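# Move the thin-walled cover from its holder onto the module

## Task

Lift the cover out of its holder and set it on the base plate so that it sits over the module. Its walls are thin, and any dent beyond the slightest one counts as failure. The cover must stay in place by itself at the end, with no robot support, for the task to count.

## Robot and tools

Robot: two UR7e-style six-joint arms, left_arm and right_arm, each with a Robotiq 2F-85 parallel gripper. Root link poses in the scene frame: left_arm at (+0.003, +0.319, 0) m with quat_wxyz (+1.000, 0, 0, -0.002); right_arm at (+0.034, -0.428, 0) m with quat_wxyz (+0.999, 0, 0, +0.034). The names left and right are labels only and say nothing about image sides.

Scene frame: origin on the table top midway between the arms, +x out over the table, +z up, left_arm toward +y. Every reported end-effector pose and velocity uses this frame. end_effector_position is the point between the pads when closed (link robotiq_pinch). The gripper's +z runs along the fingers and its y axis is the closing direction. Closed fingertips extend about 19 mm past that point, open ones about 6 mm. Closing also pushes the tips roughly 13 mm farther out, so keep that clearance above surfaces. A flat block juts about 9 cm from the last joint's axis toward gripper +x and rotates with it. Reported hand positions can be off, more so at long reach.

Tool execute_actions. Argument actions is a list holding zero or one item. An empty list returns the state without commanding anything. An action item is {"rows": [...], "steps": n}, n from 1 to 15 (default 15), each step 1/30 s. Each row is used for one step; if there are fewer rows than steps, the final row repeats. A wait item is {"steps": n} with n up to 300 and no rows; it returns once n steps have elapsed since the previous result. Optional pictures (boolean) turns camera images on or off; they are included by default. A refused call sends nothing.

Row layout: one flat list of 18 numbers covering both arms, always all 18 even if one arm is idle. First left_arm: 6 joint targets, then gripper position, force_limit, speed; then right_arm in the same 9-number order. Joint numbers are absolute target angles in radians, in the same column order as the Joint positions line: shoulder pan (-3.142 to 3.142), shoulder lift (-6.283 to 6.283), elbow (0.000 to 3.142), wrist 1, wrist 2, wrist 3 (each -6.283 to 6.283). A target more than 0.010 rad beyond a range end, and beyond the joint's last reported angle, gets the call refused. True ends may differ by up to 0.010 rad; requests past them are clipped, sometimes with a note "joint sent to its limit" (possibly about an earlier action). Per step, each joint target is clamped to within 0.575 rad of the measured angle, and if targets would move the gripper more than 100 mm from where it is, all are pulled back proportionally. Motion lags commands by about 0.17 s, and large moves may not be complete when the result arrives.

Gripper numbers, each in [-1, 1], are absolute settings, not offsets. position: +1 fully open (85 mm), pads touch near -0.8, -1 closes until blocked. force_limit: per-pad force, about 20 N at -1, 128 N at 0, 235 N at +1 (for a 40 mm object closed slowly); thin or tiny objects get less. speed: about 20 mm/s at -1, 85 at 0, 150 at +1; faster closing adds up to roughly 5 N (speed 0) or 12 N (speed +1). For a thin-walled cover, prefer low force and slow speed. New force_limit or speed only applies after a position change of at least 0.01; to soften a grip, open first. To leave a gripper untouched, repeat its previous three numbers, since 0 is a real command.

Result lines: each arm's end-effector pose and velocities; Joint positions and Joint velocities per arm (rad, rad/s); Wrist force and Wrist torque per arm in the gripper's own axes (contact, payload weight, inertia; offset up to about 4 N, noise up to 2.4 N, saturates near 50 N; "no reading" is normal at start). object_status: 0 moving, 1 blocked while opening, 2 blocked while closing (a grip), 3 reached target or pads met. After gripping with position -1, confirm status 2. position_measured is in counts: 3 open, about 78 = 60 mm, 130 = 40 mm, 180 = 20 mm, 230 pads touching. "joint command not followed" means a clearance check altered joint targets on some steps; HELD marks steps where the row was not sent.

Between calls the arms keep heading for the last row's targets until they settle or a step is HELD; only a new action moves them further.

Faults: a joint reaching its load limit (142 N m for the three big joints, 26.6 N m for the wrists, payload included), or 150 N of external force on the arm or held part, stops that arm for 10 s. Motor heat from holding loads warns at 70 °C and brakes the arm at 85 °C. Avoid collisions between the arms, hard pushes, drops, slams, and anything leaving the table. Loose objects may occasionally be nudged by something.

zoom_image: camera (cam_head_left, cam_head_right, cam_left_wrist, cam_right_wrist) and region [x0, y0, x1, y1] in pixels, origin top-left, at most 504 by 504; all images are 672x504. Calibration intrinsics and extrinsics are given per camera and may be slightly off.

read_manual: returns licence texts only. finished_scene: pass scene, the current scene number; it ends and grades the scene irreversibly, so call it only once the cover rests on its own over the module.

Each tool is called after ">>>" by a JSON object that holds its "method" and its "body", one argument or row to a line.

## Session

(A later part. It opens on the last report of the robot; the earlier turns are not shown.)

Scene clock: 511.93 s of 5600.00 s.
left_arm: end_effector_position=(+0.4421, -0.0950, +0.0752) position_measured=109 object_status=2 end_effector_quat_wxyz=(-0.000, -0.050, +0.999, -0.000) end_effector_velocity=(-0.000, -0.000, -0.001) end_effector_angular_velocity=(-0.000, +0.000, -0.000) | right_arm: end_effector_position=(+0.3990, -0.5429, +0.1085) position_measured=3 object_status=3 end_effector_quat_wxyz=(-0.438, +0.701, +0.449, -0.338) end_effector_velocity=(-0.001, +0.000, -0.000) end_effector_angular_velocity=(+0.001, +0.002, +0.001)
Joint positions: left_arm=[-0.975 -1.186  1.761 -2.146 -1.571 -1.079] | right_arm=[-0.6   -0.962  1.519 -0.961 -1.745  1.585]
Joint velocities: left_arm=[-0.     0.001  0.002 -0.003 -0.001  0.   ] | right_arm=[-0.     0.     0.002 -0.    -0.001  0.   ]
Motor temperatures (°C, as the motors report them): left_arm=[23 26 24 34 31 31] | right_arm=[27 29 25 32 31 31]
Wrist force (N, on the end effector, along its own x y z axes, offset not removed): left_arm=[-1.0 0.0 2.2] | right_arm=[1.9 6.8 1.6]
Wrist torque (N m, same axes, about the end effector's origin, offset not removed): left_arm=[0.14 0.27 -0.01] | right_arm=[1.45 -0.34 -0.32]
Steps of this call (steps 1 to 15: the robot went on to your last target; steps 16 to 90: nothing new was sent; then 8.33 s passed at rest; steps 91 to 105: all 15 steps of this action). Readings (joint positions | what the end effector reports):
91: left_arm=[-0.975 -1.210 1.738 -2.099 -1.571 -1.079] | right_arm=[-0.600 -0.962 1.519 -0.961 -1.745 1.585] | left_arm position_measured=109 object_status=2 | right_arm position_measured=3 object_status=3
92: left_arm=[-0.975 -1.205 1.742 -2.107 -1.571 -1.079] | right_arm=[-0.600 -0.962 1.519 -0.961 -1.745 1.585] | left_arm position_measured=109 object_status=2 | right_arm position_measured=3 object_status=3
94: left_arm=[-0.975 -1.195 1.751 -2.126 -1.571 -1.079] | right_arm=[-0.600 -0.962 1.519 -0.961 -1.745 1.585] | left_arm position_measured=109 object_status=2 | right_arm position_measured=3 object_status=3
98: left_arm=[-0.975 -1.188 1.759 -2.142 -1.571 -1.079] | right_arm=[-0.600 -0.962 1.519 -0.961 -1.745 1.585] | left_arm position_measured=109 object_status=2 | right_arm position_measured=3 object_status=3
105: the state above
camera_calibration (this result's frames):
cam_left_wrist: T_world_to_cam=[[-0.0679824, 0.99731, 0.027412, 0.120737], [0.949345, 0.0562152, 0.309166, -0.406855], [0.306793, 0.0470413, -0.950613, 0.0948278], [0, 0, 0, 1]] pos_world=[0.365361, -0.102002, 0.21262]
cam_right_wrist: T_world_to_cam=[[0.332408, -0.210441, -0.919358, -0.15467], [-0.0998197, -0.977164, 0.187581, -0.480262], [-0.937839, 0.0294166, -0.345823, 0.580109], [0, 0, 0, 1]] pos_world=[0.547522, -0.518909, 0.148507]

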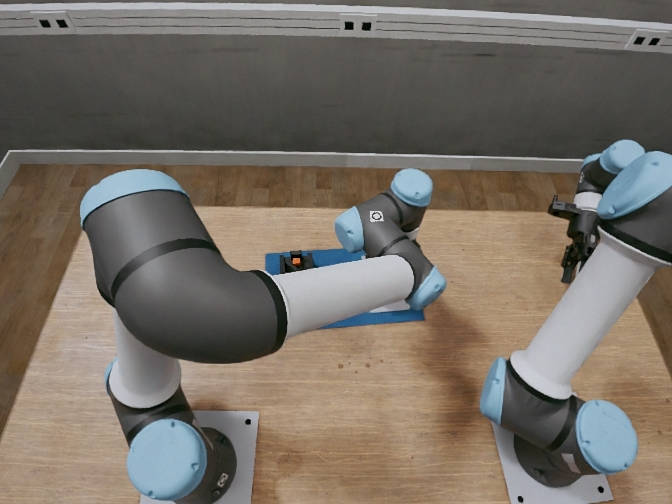

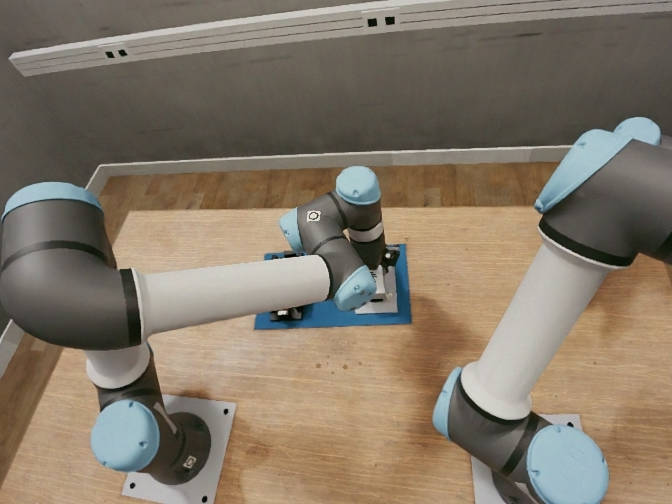

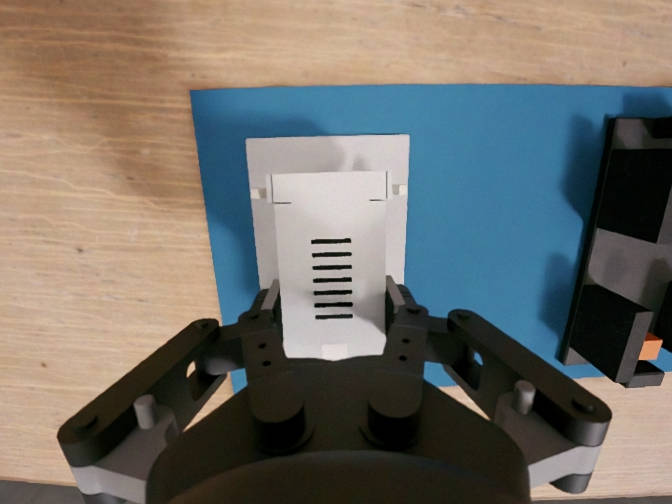

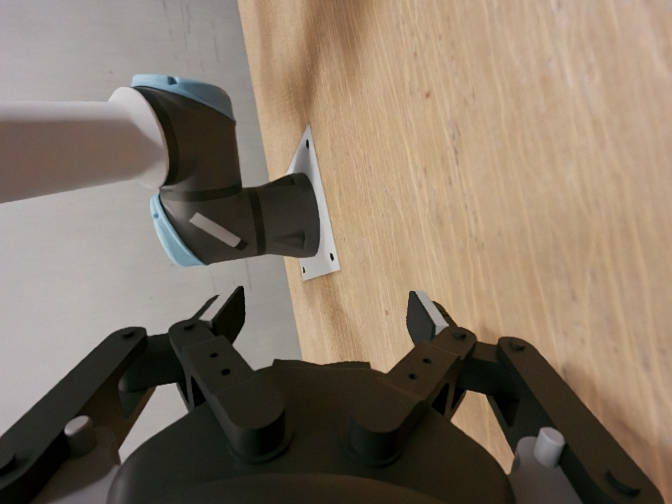

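>>> {"method": "execute_actions", "body": {
  "actions": [
    {"rows":[[-0.9748,-1.172,1.7717,-2.1707,-1.571,-1.079,-1,-0.62,-1,-0.6,-0.962,1.519,-0.961,-1.745,1.585,1,-1,0]],"steps":15}
  ],
  "pictures": false
}}

>>> {"method": "execute_actions", "body": {
  "actions": [
    {"rows":[[-0.9748,-1.1625,1.779,-2.1875,-1.571,-1.079,-1,-0.62,-1,-0.6,-0.962,1.519,-0.961,-1.745,1.585,1,-1,0]],"steps":15}
  ]
}}

>>> {"method": "zoom_image", "body": {
  "camera": "cam_head_right",
  "region": [340,250,420,330]
}}

Scene clock: 518.93 s of 5600.00 s.
left_arm: end_effector_position=(+0.4421, -0.0950, +0.0651) position_measured=109 object_status=2 end_effector_quat_wxyz=(-0.000, -0.050, +0.999, -0.000) end_effector_velocity=(-0.000, -0.000, -0.001) end_effector_angular_velocity=(-0.001, +0.001, +0.000) | right_arm: end_effector_position=(+0.3990, -0.5429, +0.1085) position_measured=3 object_status=3 end_effector_quat_wxyz=(-0.438, +0.701, +0.449, -0.338) end_effector_velocity=(-0.000, -0.001, +0.000) end_effector_angular_velocity=(-0.001, -0.000, -0.001)
Joint positions: left_arm=[-0.975 -1.172  1.772 -2.171 -1.571 -1.079] | right_arm=[-0.6   -0.962  1.519 -0.961 -1.745  1.585]
Joint velocities: left_arm=[-0.     0.002  0.001 -0.003 -0.002 -0.   ] | right_arm=[-0.002 -0.     0.    -0.    -0.     0.   ]
Motor temperatures (°C, as the motors report them): left_arm=[23 26 25 34 31 31] | right_arm=[27 29 25 32 31 31]
Wrist force (N, on the end effector, along its own x y z axes, offset not removed): left_arm=[0.8 -2.6 1.0] | right_arm=[3.3 1.3 -3.1]
Wrist torque (N m, same axes, about the end effector's origin, offset not removed): left_arm=[0.08 -0.23 0.00] | right_arm=[0.30 -0.48 -0.01]
Steps of this call (steps 1 to 15: the robot went on to your last target; steps 16 to 90: nothing new was sent; then 3.50 s passed at rest; steps 91 to 105: all 15 steps of this action). Readings (joint positions | what the end effector reports):
91: left_arm=[-0.975 -1.185 1.761 -2.147 -1.571 -1.079] | right_arm=[-0.600 -0.962 1.519 -0.961 -1.745 1.585] | left_arm position_measured=109 object_status=2 | right_arm position_measured=3 object_status=3
92: left_arm=[-0.975 -1.182 1.763 -2.152 -1.571 -1.079] | right_arm=[-0.600 -0.962 1.519 -0.961 -1.745 1.585] | left_arm position_measured=109 object_status=2 | right_arm position_measured=3 object_status=3
94: left_arm=[-0.975 -1.177 1.767 -2.161 -1.571 -1.079] | right_arm=[-0.600 -0.962 1.519 -0.961 -1.745 1.585] | left_arm position_measured=109 object_status=2 | right_arm position_measured=3 object_status=3
98: left_arm=[-0.975 -1.173 1.771 -2.168 -1.571 -1.079] | right_arm=[-0.600 -0.962 1.519 -0.961 -1.745 1.585] | left_arm position_measured=109 object_status=2 | right_arm position_measured=3 object_status=3
105: the state above

Scene clock: 519.43 s of 5600.00 s.
left_arm: end_effector_position=(+0.4421, -0.0950, +0.0581) position_measured=109 object_status=2 end_effector_quat_wxyz=(-0.000, -0.050, +0.999, -0.000) end_effector_velocity=(+0.000, +0.000, -0.000) end_effector_angular_velocity=(-0.000, -0.001, +0.000) | right_arm: end_effector_position=(+0.3990, -0.5429, +0.1085) position_measured=3 object_status=3 end_effector_quat_wxyz=(-0.438, +0.701, +0.449, -0.338) end_effector_velocity=(+0.000, +0.000, +0.000) end_effector_angular_velocity=(+0.001, -0.001, -0.000)
Joint positions: left_arm=[-0.975 -1.163  1.779 -2.187 -1.571 -1.079] | right_arm=[-0.6   -0.962  1.519 -0.961 -1.745  1.585]
Joint velocities: left_arm=[ 0.     0.     0.    -0.001  0.001 -0.   ] | right_arm=[ 0.     0.001 -0.001  0.001  0.001 -0.   ]
Motor temperatures (°C, as the motors report them): left_arm=[23 26 25 34 31 31] | right_arm=[27 29 25 32 31 31]
Wrist force (N, on the end effector, along its own x y z axes, offset not removed): left_arm=[-1.9 -3.6 2.6] | right_arm=[1.2 0.7 -1.2]
Wrist torque (N m, same axes, about the end effector's origin, offset not removed): left_arm=[-0.15 0.40 0.17] | right_arm=[0.17 -0.02 -0.27]
Steps of this call (steps 1 to 15: all 15 steps of this action). Readings (joint positions | what the end effector reports):
1: left_arm=[-0.975 -1.172 1.772 -2.171 -1.571 -1.079] | right_arm=[-0.600 -0.962 1.519 -0.961 -1.745 1.585] | left_arm position_measured=109 object_status=2 | right_arm position_measured=3 object_status=3
2: left_arm=[-0.975 -1.170 1.773 -2.174 -1.571 -1.079] | right_arm=[-0.600 -0.962 1.519 -0.961 -1.745 1.585] | left_arm position_measured=109 object_status=2 | right_arm position_measured=3 object_status=3
4: left_arm=[-0.975 -1.166 1.776 -2.181 -1.571 -1.079] | right_arm=[-0.600 -0.962 1.519 -0.961 -1.745 1.585] | left_arm position_measured=109 object_status=2 | right_arm position_measured=3 object_status=3
8: left_arm=[-0.975 -1.163 1.778 -2.186 -1.571 -1.079] | right_arm=[-0.600 -0.962 1.519 -0.961 -1.745 1.585] | left_arm position_measured=109 object_status=2 | right_arm position_measured=3 object_status=3
15: the state above
camera_calibration (this result's frames):
cam_left_wrist: T_world_to_cam=[[-0.0679608, 0.997311, 0.0274092, 0.121177], [0.949357, 0.0561972, 0.309131, -0.401524], [0.30676, 0.04703, -0.950624, 0.078555], [0, 0, 0, 1]] pos_world=[0.365328, -0.101981, 0.195479]
cam_right_wrist: T_world_to_cam=[[0.332408, -0.210441, -0.919358, -0.15467], [-0.0998198, -0.977164, 0.187581, -0.480263], [-0.937839, 0.0294166, -0.345823, 0.580109], [0, 0, 0, 1]] pos_world=[0.547522, -0.518909, 0.148507]

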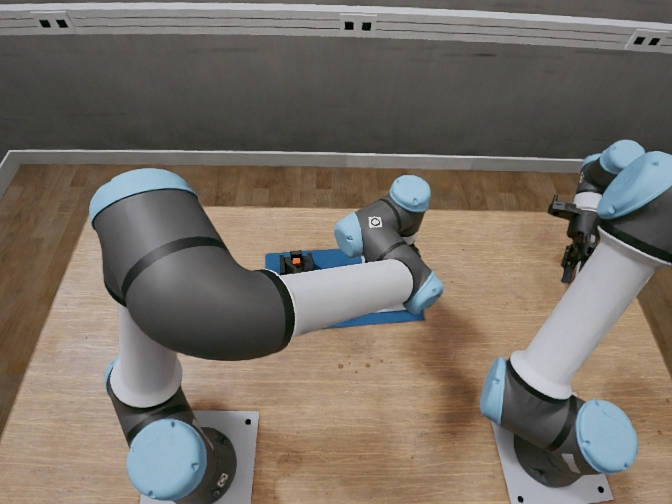

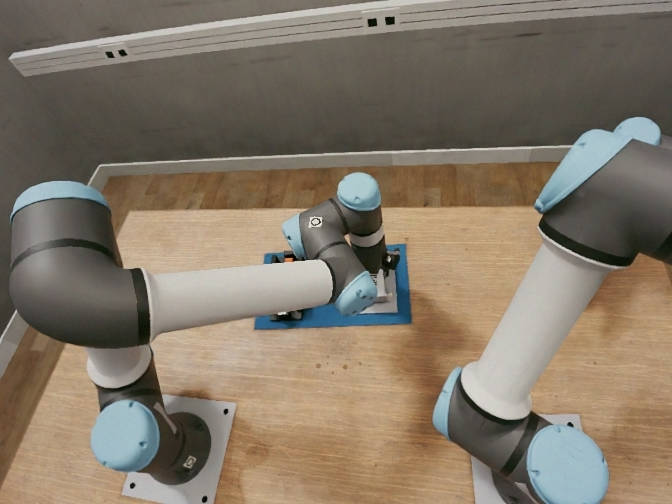

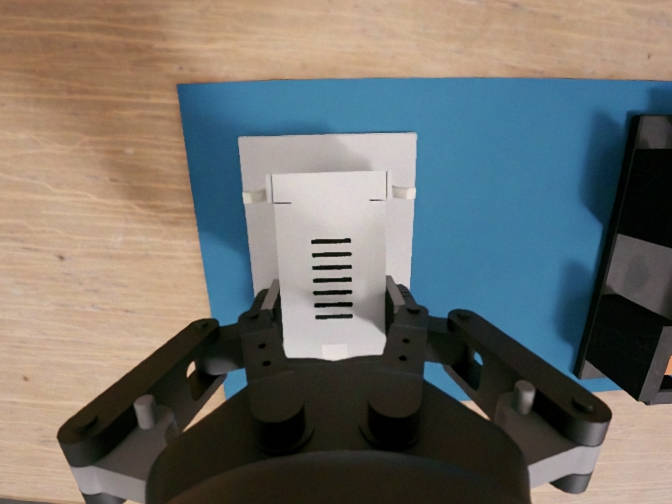

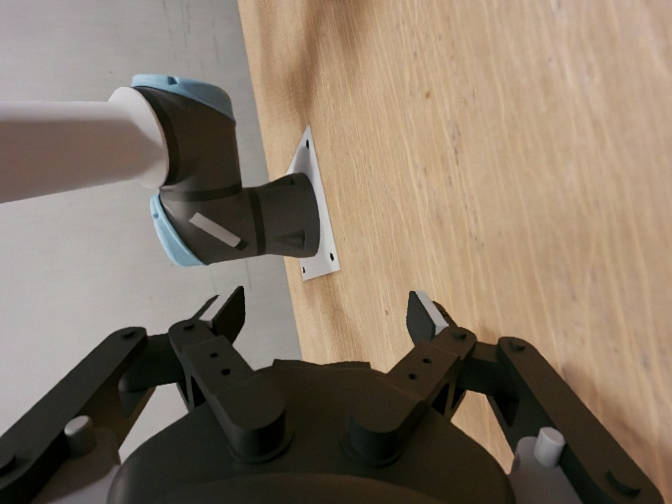

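Region (340, 250, 420, 330) of cam_head_right's 672x504 image, scaled by 6.300, with more detail than that image has.

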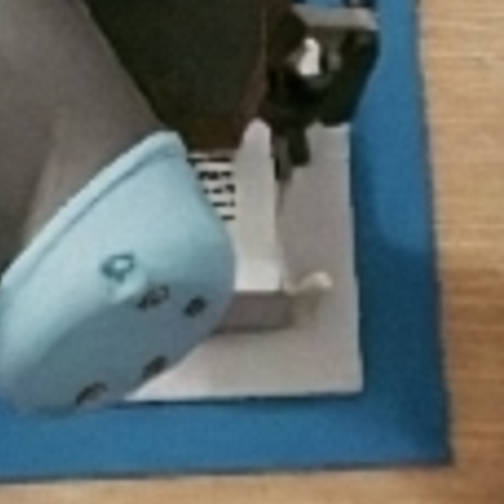

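>>> {"method": "execute_actions", "body": {
  "actions": [
    {"rows":[[-0.9755,-1.1555,1.784,-2.1995,-1.571,-1.079,-1,-0.62,-1,-0.6,-0.962,1.519,-0.961,-1.745,1.585,1,-1,0]],"steps":15}
  ],
  "pictures": false
}}

>>> {"method": "execute_actions", "body": {
  "actions": [
    {"rows":[[-0.9755,-1.15,1.788,-2.209,-1.571,-1.079,-1,-0.62,-1,-0.6,-0.962,1.519,-0.961,-1.745,1.585,1,-1,0]],"steps":15}
  ],
  "pictures": false
}}

Scene clock: 523.87 s of 5600.00 s.
left_arm: end_effector_position=(+0.4418, -0.0953, +0.0531) position_measured=109 object_status=2 end_effector_quat_wxyz=(-0.000, -0.050, +0.999, -0.000) end_effector_velocity=(+0.000, +0.000, -0.000) end_effector_angular_velocity=(+0.001, -0.000, +0.000) | right_arm: end_effector_position=(+0.3990, -0.5429, +0.1085) position_measured=3 object_status=3 end_effector_quat_wxyz=(-0.438, +0.701, +0.449, -0.338) end_effector_velocity=(-0.000, -0.000, +0.000) end_effector_angular_velocity=(+0.000, +0.001, +0.000)
Joint positions: left_arm=[-0.975 -1.156  1.784 -2.199 -1.571 -1.079] | right_arm=[-0.6   -0.962  1.519 -0.961 -1.745  1.585]
Joint velocities: left_arm=[-0.     0.     0.     0.     0.001 -0.   ] | right_arm=[ 0.     0.    -0.     0.001 -0.     0.   ]
Motor temperatures (°C, as the motors report them): left_arm=[23 26 25 34 31 31] | right_arm=[27 29 25 32 31 31]
Wrist force (N, on the end effector, along its own x y z axes, offset not removed): left_arm=[-1.1 -1.2 0.6] | right_arm=[3.1 0.9 0.2]
Wrist torque (N m, same axes, about the end effector's origin, offset not removed): left_arm=[-0.06 0.30 0.40] | right_arm=[0.20 -0.50 -0.21]
Steps of this call (steps 1 to 15: the robot went on to your last target; steps 16 to 90: nothing new was sent; then 0.93 s passed at rest; steps 91 to 105: all 15 steps of this action). Readings (joint positions | what the end effector reports):
91: left_arm=[-0.975 -1.162 1.779 -2.188 -1.571 -1.079] | right_arm=[-0.600 -0.962 1.519 -0.961 -1.745 1.585] | left_arm position_measured=109 object_status=2 | right_arm position_measured=3 object_status=3
92: left_arm=[-0.975 -1.161 1.780 -2.190 -1.571 -1.079] | right_arm=[-0.600 -0.962 1.519 -0.961 -1.745 1.585] | left_arm position_measured=109 object_status=2 | right_arm position_measured=3 object_status=3
94: left_arm=[-0.975 -1.158 1.782 -2.195 -1.571 -1.079] | right_arm=[-0.600 -0.962 1.519 -0.961 -1.745 1.585] | left_arm position_measured=109 object_status=2 | right_arm position_measured=3 object_status=3
98: left_arm=[-0.975 -1.156 1.784 -2.198 -1.571 -1.079] | right_arm=[-0.600 -0.962 1.519 -0.961 -1.745 1.585] | left_arm position_measured=109 object_status=2 | right_arm position_measured=3 object_status=3
105: the state above

Scene clock: 524.37 s of 5600.00 s.
left_arm: end_effector_position=(+0.4418, -0.0952, +0.0491) position_measured=109 object_status=2 end_effector_quat_wxyz=(-0.000, -0.050, +0.999, -0.000) end_effector_velocity=(+0.000, -0.000, -0.000) end_effector_angular_velocity=(-0.001, -0.001, -0.000) | right_arm: end_effector_position=(+0.3990, -0.5429, +0.1085) position_measured=3 object_status=3 end_effector_quat_wxyz=(-0.438, +0.701, +0.449, -0.338) end_effector_velocity=(-0.000, +0.000, +0.001) end_effector_angular_velocity=(+0.000, +0.001, +0.001)
Joint positions: left_arm=[-0.975 -1.15   1.788 -2.209 -1.571 -1.079] | right_arm=[-0.6   -0.962  1.519 -0.961 -1.745  1.585]
Joint velocities: left_arm=[-0.     0.     0.    -0.002  0.    -0.   ] | right_arm=[ 0.001 -0.001 -0.     0.002 -0.     0.   ]
Motor temperatures (°C, as the motors report them): left_arm=[23 26 25 34 31 31] | right_arm=[27 29 25 32 31 31]
Wrist force (N, on the end effector, along its own x y z axes, offset not removed): left_arm=[-2.4 -5.0 0.7] | right_arm=[-0.2 1.6 2.9]
Wrist torque (N m, same axes, about the end effector's origin, offset not removed): left_arm=[-0.62 -0.11 0.17] | right_arm=[0.39 0.06 -0.17]
Steps of this call (steps 1 to 15: all 15 steps of this action). Readings (joint positions | what the end effector reports):
1: left_arm=[-0.975 -1.155 1.784 -2.200 -1.571 -1.079] | right_arm=[-0.600 -0.962 1.519 -0.961 -1.745 1.585] | left_arm position_measured=109 object_status=2 | right_arm position_measured=3 object_status=3
2: left_arm=[-0.975 -1.154 1.785 -2.202 -1.571 -1.079] | right_arm=[-0.600 -0.962 1.519 -0.961 -1.745 1.585] | left_arm position_measured=109 object_status=2 | right_arm position_measured=3 object_status=3
4: left_arm=[-0.975 -1.152 1.786 -2.205 -1.571 -1.079] | right_arm=[-0.600 -0.962 1.519 -0.961 -1.745 1.585] | left_arm position_measured=109 object_status=2 | right_arm position_measured=3 object_status=3
8: left_arm=[-0.975 -1.151 1.788 -2.208 -1.571 -1.079] | right_arm=[-0.600 -0.962 1.519 -0.961 -1.745 1.585] | left_arm position_measured=109 object_status=2 | right_arm position_measured=3 object_status=3
15: the state above

>>> {"method": "execute_actions", "body": {
  "actions": [
    {"rows":[[-0.9755,-1.1458,1.7909,-2.2161,-1.571,-1.079,-1,-0.62,-1,-0.6,-0.962,1.519,-0.961,-1.745,1.585,1,-1,0]],"steps":15}
  ],
  "pictures": false
}}

>>> {"method": "execute_actions", "body": {
  "actions": [
    {"rows":[[-0.9755,-1.143,1.7928,-2.2208,-1.571,-1.079,-1,-0.62,-1,-0.6,-0.962,1.519,-0.961,-1.745,1.585,1,-1,0]],"steps":15}
  ],
  "pictures": false
}}

Scene clock: 527.73 s of 5600.00 s.
left_arm: end_effector_position=(+0.4417, -0.0952, +0.0461) position_measured=109 object_status=2 end_effector_quat_wxyz=(-0.000, -0.050, +0.999, -0.000) end_effector_velocity=(-0.000, +0.000, -0.001) end_effector_angular_velocity=(+0.001, +0.000, +0.000) | right_arm: end_effector_position=(+0.3990, -0.5429, +0.1085) position_measured=3 object_status=3 end_effector_quat_wxyz=(-0.438, +0.701, +0.449, -0.338) end_effector_velocity=(-0.000, +0.000, -0.000) end_effector_angular_velocity=(+0.001, +0.000, -0.001)
Joint positions: left_arm=[-0.976 -1.146  1.791 -2.216 -1.571 -1.079] | right_arm=[-0.6   -0.962  1.519 -0.961 -1.745  1.585]
Joint velocities: left_arm=[-0.     0.001  0.     0.     0.001 -0.   ] | right_arm=[ 0.     0.     0.001 -0.     0.001 -0.   ]
Motor temperatures (°C, as the motors report them): left_arm=[23 26 25 34 31 31] | right_arm=[27 29 25 32 31 31]
Wrist force (N, on the end effector, along its own x y z axes, offset not removed): left_arm=[-3.9 -2.6 -0.4] | right_arm=[0.9 2.1 -0.3]
Wrist torque (N m, same axes, about the end effector's origin, offset not removed): left_arm=[-0.28 0.10 0.17] | right_arm=[0.52 0.18 -0.17]
Steps of this call (steps 1 to 15: the robot went on to your last target; steps 16 to 86: nothing new was sent; steps 87 to 101: all 15 steps of this action). Readings (joint positions | what the end effector reports):
87: left_arm=[-0.976 -1.150 1.788 -2.209 -1.571 -1.079] | right_arm=[-0.600 -0.962 1.519 -0.961 -1.745 1.585] | left_arm position_measured=109 object_status=2 | right_arm position_measured=3 object_status=3
88: left_arm=[-0.976 -1.149 1.789 -2.211 -1.571 -1.079] | right_arm=[-0.600 -0.962 1.519 -0.961 -1.745 1.585] | left_arm position_measured=109 object_status=2 | right_arm position_measured=3 object_status=3
90: left_arm=[-0.976 -1.147 1.790 -2.213 -1.571 -1.079] | right_arm=[-0.600 -0.962 1.519 -0.961 -1.745 1.585] | left_arm position_measured=109 object_status=2 | right_arm position_measured=3 object_status=3
94: left_arm=[-0.976 -1.146 1.791 -2.215 -1.571 -1.079] | right_arm=[-0.600 -0.962 1.519 -0.961 -1.745 1.585] | left_arm position_measured=109 object_status=2 | right_arm position_measured=3 object_status=3
101: the state above

Scene clock: 528.23 s of 5600.00 s.
left_arm: end_effector_position=(+0.4417, -0.0952, +0.0442) position_measured=109 object_status=2 end_effector_quat_wxyz=(-0.000, -0.050, +0.999, -0.000) end_effector_velocity=(+0.000, +0.000, +0.000) end_effector_angular_velocity=(+0.001, -0.000, +0.000) | right_arm: end_effector_position=(+0.3990, -0.5429, +0.1085) position_measured=3 object_status=3 end_effector_quat_wxyz=(-0.438, +0.701, +0.449, -0.338) end_effector_velocity=(-0.000, -0.000, -0.001) end_effector_angular_velocity=(-0.001, -0.000, +0.001)
Joint positions: left_arm=[-0.976 -1.143  1.793 -2.221 -1.571 -1.079] | right_arm=[-0.6   -0.962  1.519 -0.961 -1.745  1.585]
Joint velocities: left_arm=[-0.    -0.     0.     0.     0.001 -0.   ] | right_arm=[ 0.     0.     0.002 -0.003 -0.001  0.   ]
Motor temperatures (°C, as the motors report them): left_arm=[23 26 25 34 31 31] | right_arm=[27 29 25 32 31 31]
Wrist force (N, on the end effector, along its own x y z axes, offset not removed): left_arm=[-9.3 2.4 -14.4] | right_arm=[-1.4 0.8 1.5]
Wrist torque (N m, same axes, about the end effector's origin, offset not removed): left_arm=[0.48 0.76 0.10] | right_arm=[0.23 0.22 -0.09]
Steps of this call (steps 1 to 15: all 15 steps of this action). Readings (joint positions | what the end effector reports):
1: left_arm=[-0.976 -1.146 1.791 -2.216 -1.571 -1.079] | right_arm=[-0.600 -0.962 1.519 -0.961 -1.745 1.585] | left_arm position_measured=109 object_status=2 | right_arm position_measured=3 object_status=3
2: left_arm=[-0.976 -1.145 1.791 -2.217 -1.571 -1.079] | right_arm=[-0.600 -0.962 1.519 -0.961 -1.745 1.585] | left_arm position_measured=109 object_status=2 | right_arm position_measured=3 object_status=3
4: left_arm=[-0.976 -1.144 1.792 -2.219 -1.571 -1.079] | right_arm=[-0.600 -0.962 1.519 -0.961 -1.745 1.585] | left_arm position_measured=109 object_status=2 | right_arm position_measured=3 object_status=3
8: left_arm=[-0.976 -1.143 1.793 -2.220 -1.571 -1.079] | right_arm=[-0.600 -0.962 1.519 -0.961 -1.745 1.585] | left_arm position_measured=109 object_status=2 | right_arm position_measured=3 object_status=3
15: the state above

>>> {"method": "execute_actions", "body": {
  "actions": [
    {"rows":[[-0.9755,-1.143,1.7928,-2.2208,-1.571,-1.079,0.6,-0.62,-0.5,-0.6,-0.962,1.519,-0.961,-1.745,1.585,1,-1,0]],"steps":15}
  ],
  "pictures": false
}}

>>> {"method": "execute_actions", "body": {
  "actions": [
    {"rows":[[-0.9748,-1.2103,1.7378,-2.0985,-1.571,-1.079,0.6,-0.62,-0.5,-0.6,-0.962,1.519,-0.961,-1.745,1.585,1,-1,0]],"steps":12}
  ],
  "pictures": false
}}

>>> {"method": "execute_actions", "body": {
  "actions": [
    {"rows":[[-0.75,-1.3,1.65,-1.92,-1.571,-1.079,0.6,-0.62,-0.5,-0.6,-0.962,1.519,-0.961,-1.745,1.585,1,-1,0]],"steps":15}
  ]
}}

>>> {"method": "zoom_image", "body": {
  "camera": "cam_head_right",
  "region": [330,235,430,330]
}}

Scene clock: 535.33 s of 5600.00 s.
left_arm: end_effector_position=(+0.4417, -0.0951, +0.0440) position_measured=56 object_status=0 end_effector_quat_wxyz=(-0.000, -0.050, +0.999, +0.000) end_effector_velocity=(-0.000, -0.000, -0.000) end_effector_angular_velocity=(-0.001, +0.001, +0.000) | right_arm: end_effector_position=(+0.3990, -0.5429, +0.1085) position_measured=3 object_status=3 end_effector_quat_wxyz=(-0.438, +0.701, +0.449, -0.338) end_effector_velocity=(-0.000, +0.000, -0.000) end_effector_angular_velocity=(+0.001, +0.001, +0.001)
Joint positions: left_arm=[-0.976 -1.143  1.793 -2.221 -1.571 -1.079] | right_arm=[-0.6   -0.962  1.519 -0.961 -1.745  1.585]
Joint velocities: left_arm=[ 0.     0.     0.    -0.    -0.001 -0.   ] | right_arm=[ 0.     0.     0.001 -0.    -0.    -0.   ]
Motor temperatures (°C, as the motors report them): left_arm=[23 26 25 34 31 31] | right_arm=[27 29 25 32 31 31]
Wrist force (N, on the end effector, along its own x y z axes, offset not removed): left_arm=[-3.2 -3.0 -0.9] | right_arm=[-1.9 2.8 -0.9]
Wrist torque (N m, same axes, about the end effector's origin, offset not removed): left_arm=[-0.33 0.74 -0.06] | right_arm=[0.79 0.60 0.05]
Steps of this call (steps 1 to 15: the robot went on to your last target; steps 16 to 90: nothing new was sent; then 3.60 s passed at rest; steps 91 to 105: all 15 steps of this action). Readings (joint positions | what the end effector reports):
91: left_arm=[-0.976 -1.143 1.793 -2.221 -1.571 -1.079] | right_arm=[-0.600 -0.962 1.519 -0.961 -1.745 1.585] | left_arm position_measured=109 object_status=0 | right_arm position_measured=3 object_status=3
92: left_arm=[-0.976 -1.143 1.793 -2.221 -1.571 -1.079] | right_arm=[-0.600 -0.962 1.519 -0.961 -1.745 1.585] | left_arm position_measured=109 object_status=0 | right_arm position_measured=3 object_status=3
94: left_arm=[-0.976 -1.143 1.793 -2.221 -1.571 -1.079] | right_arm=[-0.600 -0.962 1.519 -0.961 -1.745 1.585] | left_arm position_measured=102 object_status=0 | right_arm position_measured=3 object_status=3
98: left_arm=[-0.976 -1.143 1.793 -2.221 -1.571 -1.079] | right_arm=[-0.600 -0.962 1.519 -0.961 -1.745 1.585] | left_arm position_measured=84 object_status=0 | right_arm position_measured=3 object_status=3
105: the state above

Scene clock: 535.73 s of 5600.00 s.
left_arm: end_effector_position=(+0.4422, -0.0952, +0.0938) position_measured=53 object_status=3 end_effector_quat_wxyz=(+0.000, -0.050, +0.999, -0.000) end_effector_velocity=(-0.001, +0.002, +0.013) end_effector_angular_velocity=(+0.003, +0.003, +0.000) | right_arm: end_effector_position=(+0.3990, -0.5429, +0.1085) position_measured=3 object_status=3 end_effector_quat_wxyz=(-0.438, +0.701, +0.449, -0.338) end_effector_velocity=(+0.000, -0.000, +0.000) end_effector_angular_velocity=(+0.001, +0.000, -0.000)
Joint positions: left_arm=[-0.975 -1.209  1.739 -2.102 -1.571 -1.079] | right_arm=[-0.6   -0.962  1.519 -0.961 -1.745  1.585]
Joint velocities: left_arm=[ 0.    -0.018 -0.014  0.036 -0.001 -0.   ] | right_arm=[-0.     0.001 -0.002  0.002  0.    -0.   ]
Motor temperatures (°C, as the motors report them): left_arm=[23 26 25 34 31 31] | right_arm=[27 29 25 32 31 31]
Wrist force (N, on the end effector, along its own x y z axes, offset not removed): left_arm=[0.4 0.6 3.6] | right_arm=[-1.5 1.5 -0.1]
Wrist torque (N m, same axes, about the end effector's origin, offset not removed): left_arm=[0.17 0.18 0.16] | right_arm=[0.45 0.31 0.07]
Steps of this call (steps 1 to 12: all 12 steps of this action). Readings (joint positions | what the end effector reports):
1: left_arm=[-0.976 -1.144 1.792 -2.220 -1.571 -1.079] | right_arm=[-0.600 -0.962 1.519 -0.961 -1.745 1.585] | left_arm position_measured=55 object_status=0 | right_arm position_measured=3 object_status=3
2: left_arm=[-0.975 -1.153 1.784 -2.209 -1.571 -1.079] | right_arm=[-0.600 -0.962 1.519 -0.961 -1.745 1.585] | left_arm position_measured=54 object_status=0 | right_arm position_measured=3 object_status=3
4: left_arm=[-0.975 -1.181 1.762 -2.160 -1.571 -1.079] | right_arm=[-0.600 -0.962 1.519 -0.961 -1.745 1.585] | left_arm position_measured=54 object_status=0 | right_arm position_measured=3 object_status=3
8: left_arm=[-0.975 -1.203 1.743 -2.113 -1.571 -1.079] | right_arm=[-0.600 -0.962 1.519 -0.961 -1.745 1.585] | left_arm position_measured=53 object_status=0 | right_arm position_measured=3 object_status=3
12: the state above

Scene clock: 536.23 s of 5600.00 s.
left_arm: end_effector_position=(+0.5174, +0.0158, +0.1686) position_measured=53 object_status=3 end_effector_quat_wxyz=(-0.000, -0.160, +0.987, +0.000) end_effector_velocity=(+0.010, +0.023, +0.011) end_effector_angular_velocity=(+0.002, +0.003, +0.041) | right_arm: end_effector_position=(+0.3990, -0.5429, +0.1085) position_measured=3 object_status=3 end_effector_quat_wxyz=(-0.438, +0.701, +0.449, -0.338) end_effector_velocity=(-0.000, +0.001, -0.000) end_effector_angular_velocity=(+0.000, -0.000, -0.001)
Joint positions: left_arm=[-0.754 -1.299  1.651 -1.923 -1.571 -1.079] | right_arm=[-0.6   -0.962  1.519 -0.961 -1.745  1.585]
Joint velocities: left_arm=[ 0.041 -0.014 -0.014  0.032 -0.001  0.   ] | right_arm=[ 0.    -0.001  0.002 -0.001  0.001  0.   ]
Motor temperatures (°C, as the motors report them): left_arm=[23 26 25 34 31 31] | right_arm=[27 29 25 32 31 31]
Wrist force (N, on the end effector, along its own x y z axes, offset not removed): left_arm=[-0.3 -3.0 -0.2] | right_arm=[-4.5 4.4 -2.0]
Wrist torque (N m, same axes, about the end effector's origin, offset not removed): left_arm=[-0.34 0.06 0.08] | right_arm=[0.99 0.73 -0.06]
Steps of this call (steps 1 to 15: all 15 steps of this action). Readings (joint positions | what the end effector reports):
1: left_arm=[-0.974 -1.210 1.738 -2.100 -1.571 -1.079] | right_arm=[-0.600 -0.962 1.519 -0.961 -1.745 1.585] | left_arm position_measured=53 object_status=3 | right_arm position_measured=3 object_status=3
2: left_arm=[-0.963 -1.219 1.729 -2.088 -1.571 -1.079] | right_arm=[-0.600 -0.962 1.519 -0.961 -1.745 1.585] | left_arm position_measured=53 object_status=3 | right_arm position_measured=3 object_status=3
4: left_arm=[-0.904 -1.244 1.704 -2.039 -1.571 -1.079] | right_arm=[-0.600 -0.962 1.519 -0.961 -1.745 1.585] | left_arm position_measured=53 object_status=3 | right_arm position_measured=3 object_status=3
8: left_arm=[-0.797 -1.284 1.666 -1.956 -1.571 -1.079] | right_arm=[-0.600 -0.962 1.519 -0.961 -1.745 1.585] | left_arm position_measured=53 object_status=3 | right_arm position_measured=3 object_status=3
15: the state above
camera_calibration (this result's frames):
cam_left_wrist: T_world_to_cam=[[-0.284897, 0.958146, 0.0281061, 0.125461], [0.91414, 0.262756, 0.308719, -0.498335], [0.288413, 0.113646, -0.950738, 0.163716], [0, 0, 0, 1]] pos_world=[0.444074, -0.00787498, 0.30597]
cam_right_wrist: T_world_to_cam=[[0.332407, -0.210441, -0.919359, -0.154669], [-0.0998197, -0.977164, 0.187581, -0.480262], [-0.937839, 0.0294168, -0.345822, 0.580109], [0, 0, 0, 1]] pos_world=[0.547522, -0.518909, 0.148506]

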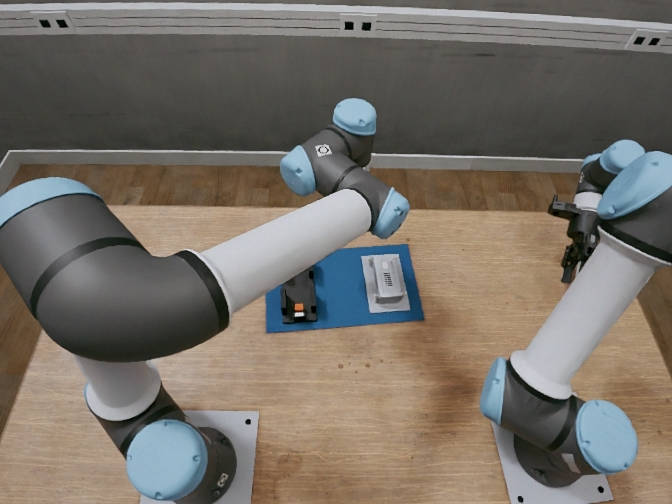

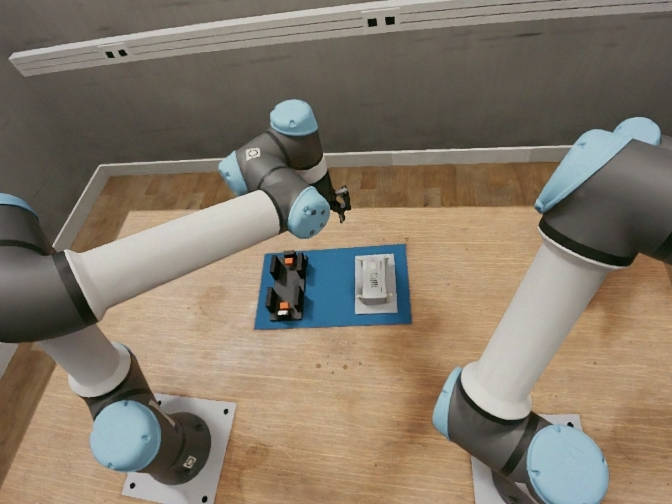

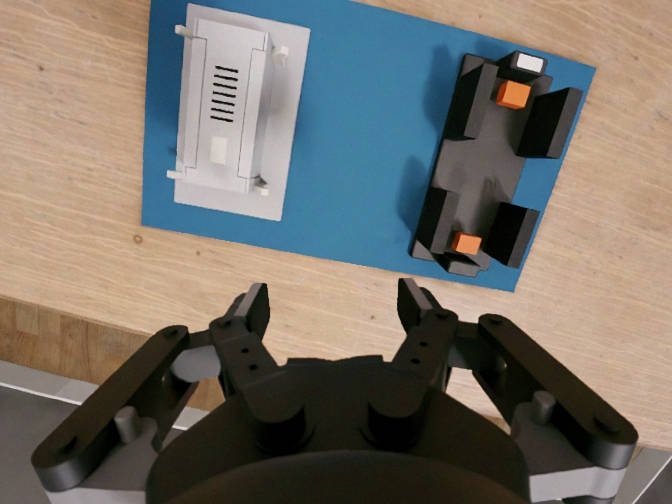

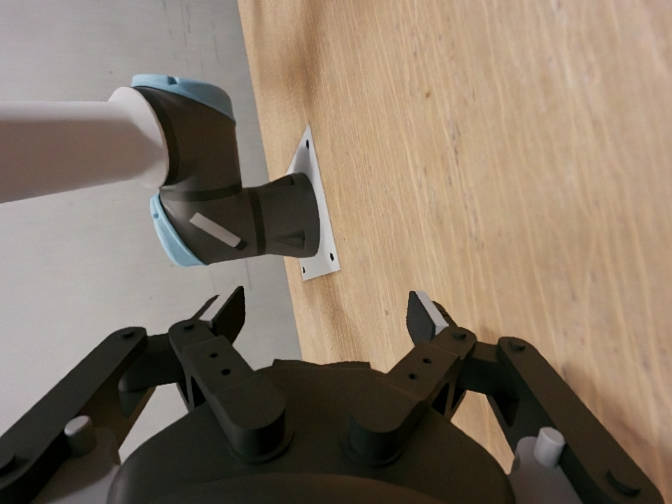

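Region (330, 235, 430, 330) of cam_head_right's 672x504 image, scaled by 5.040, with more detail than that image has; it fills the top 479 rows of this view, and the rest is white.

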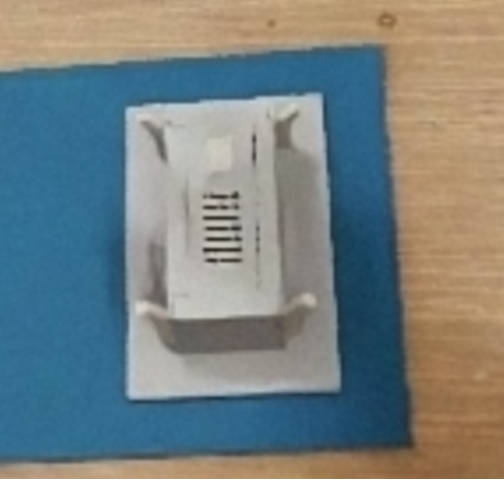

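>>> {"method": "zoom_image", "body": {
  "camera": "cam_left_wrist",
  "region": [140,0,330,230]
}}

Region (140, 0, 330, 230) of cam_left_wrist's 672x504 image, scaled by 2.191, with more detail than that image has; it fills the left 416 columns of this view, and the rest is white.

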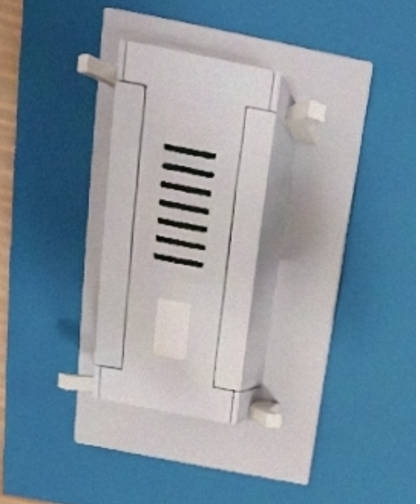

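>>> {"method": "finished_scene", "body": {
  "scene": 1
}}

The scene is finished: the task was done.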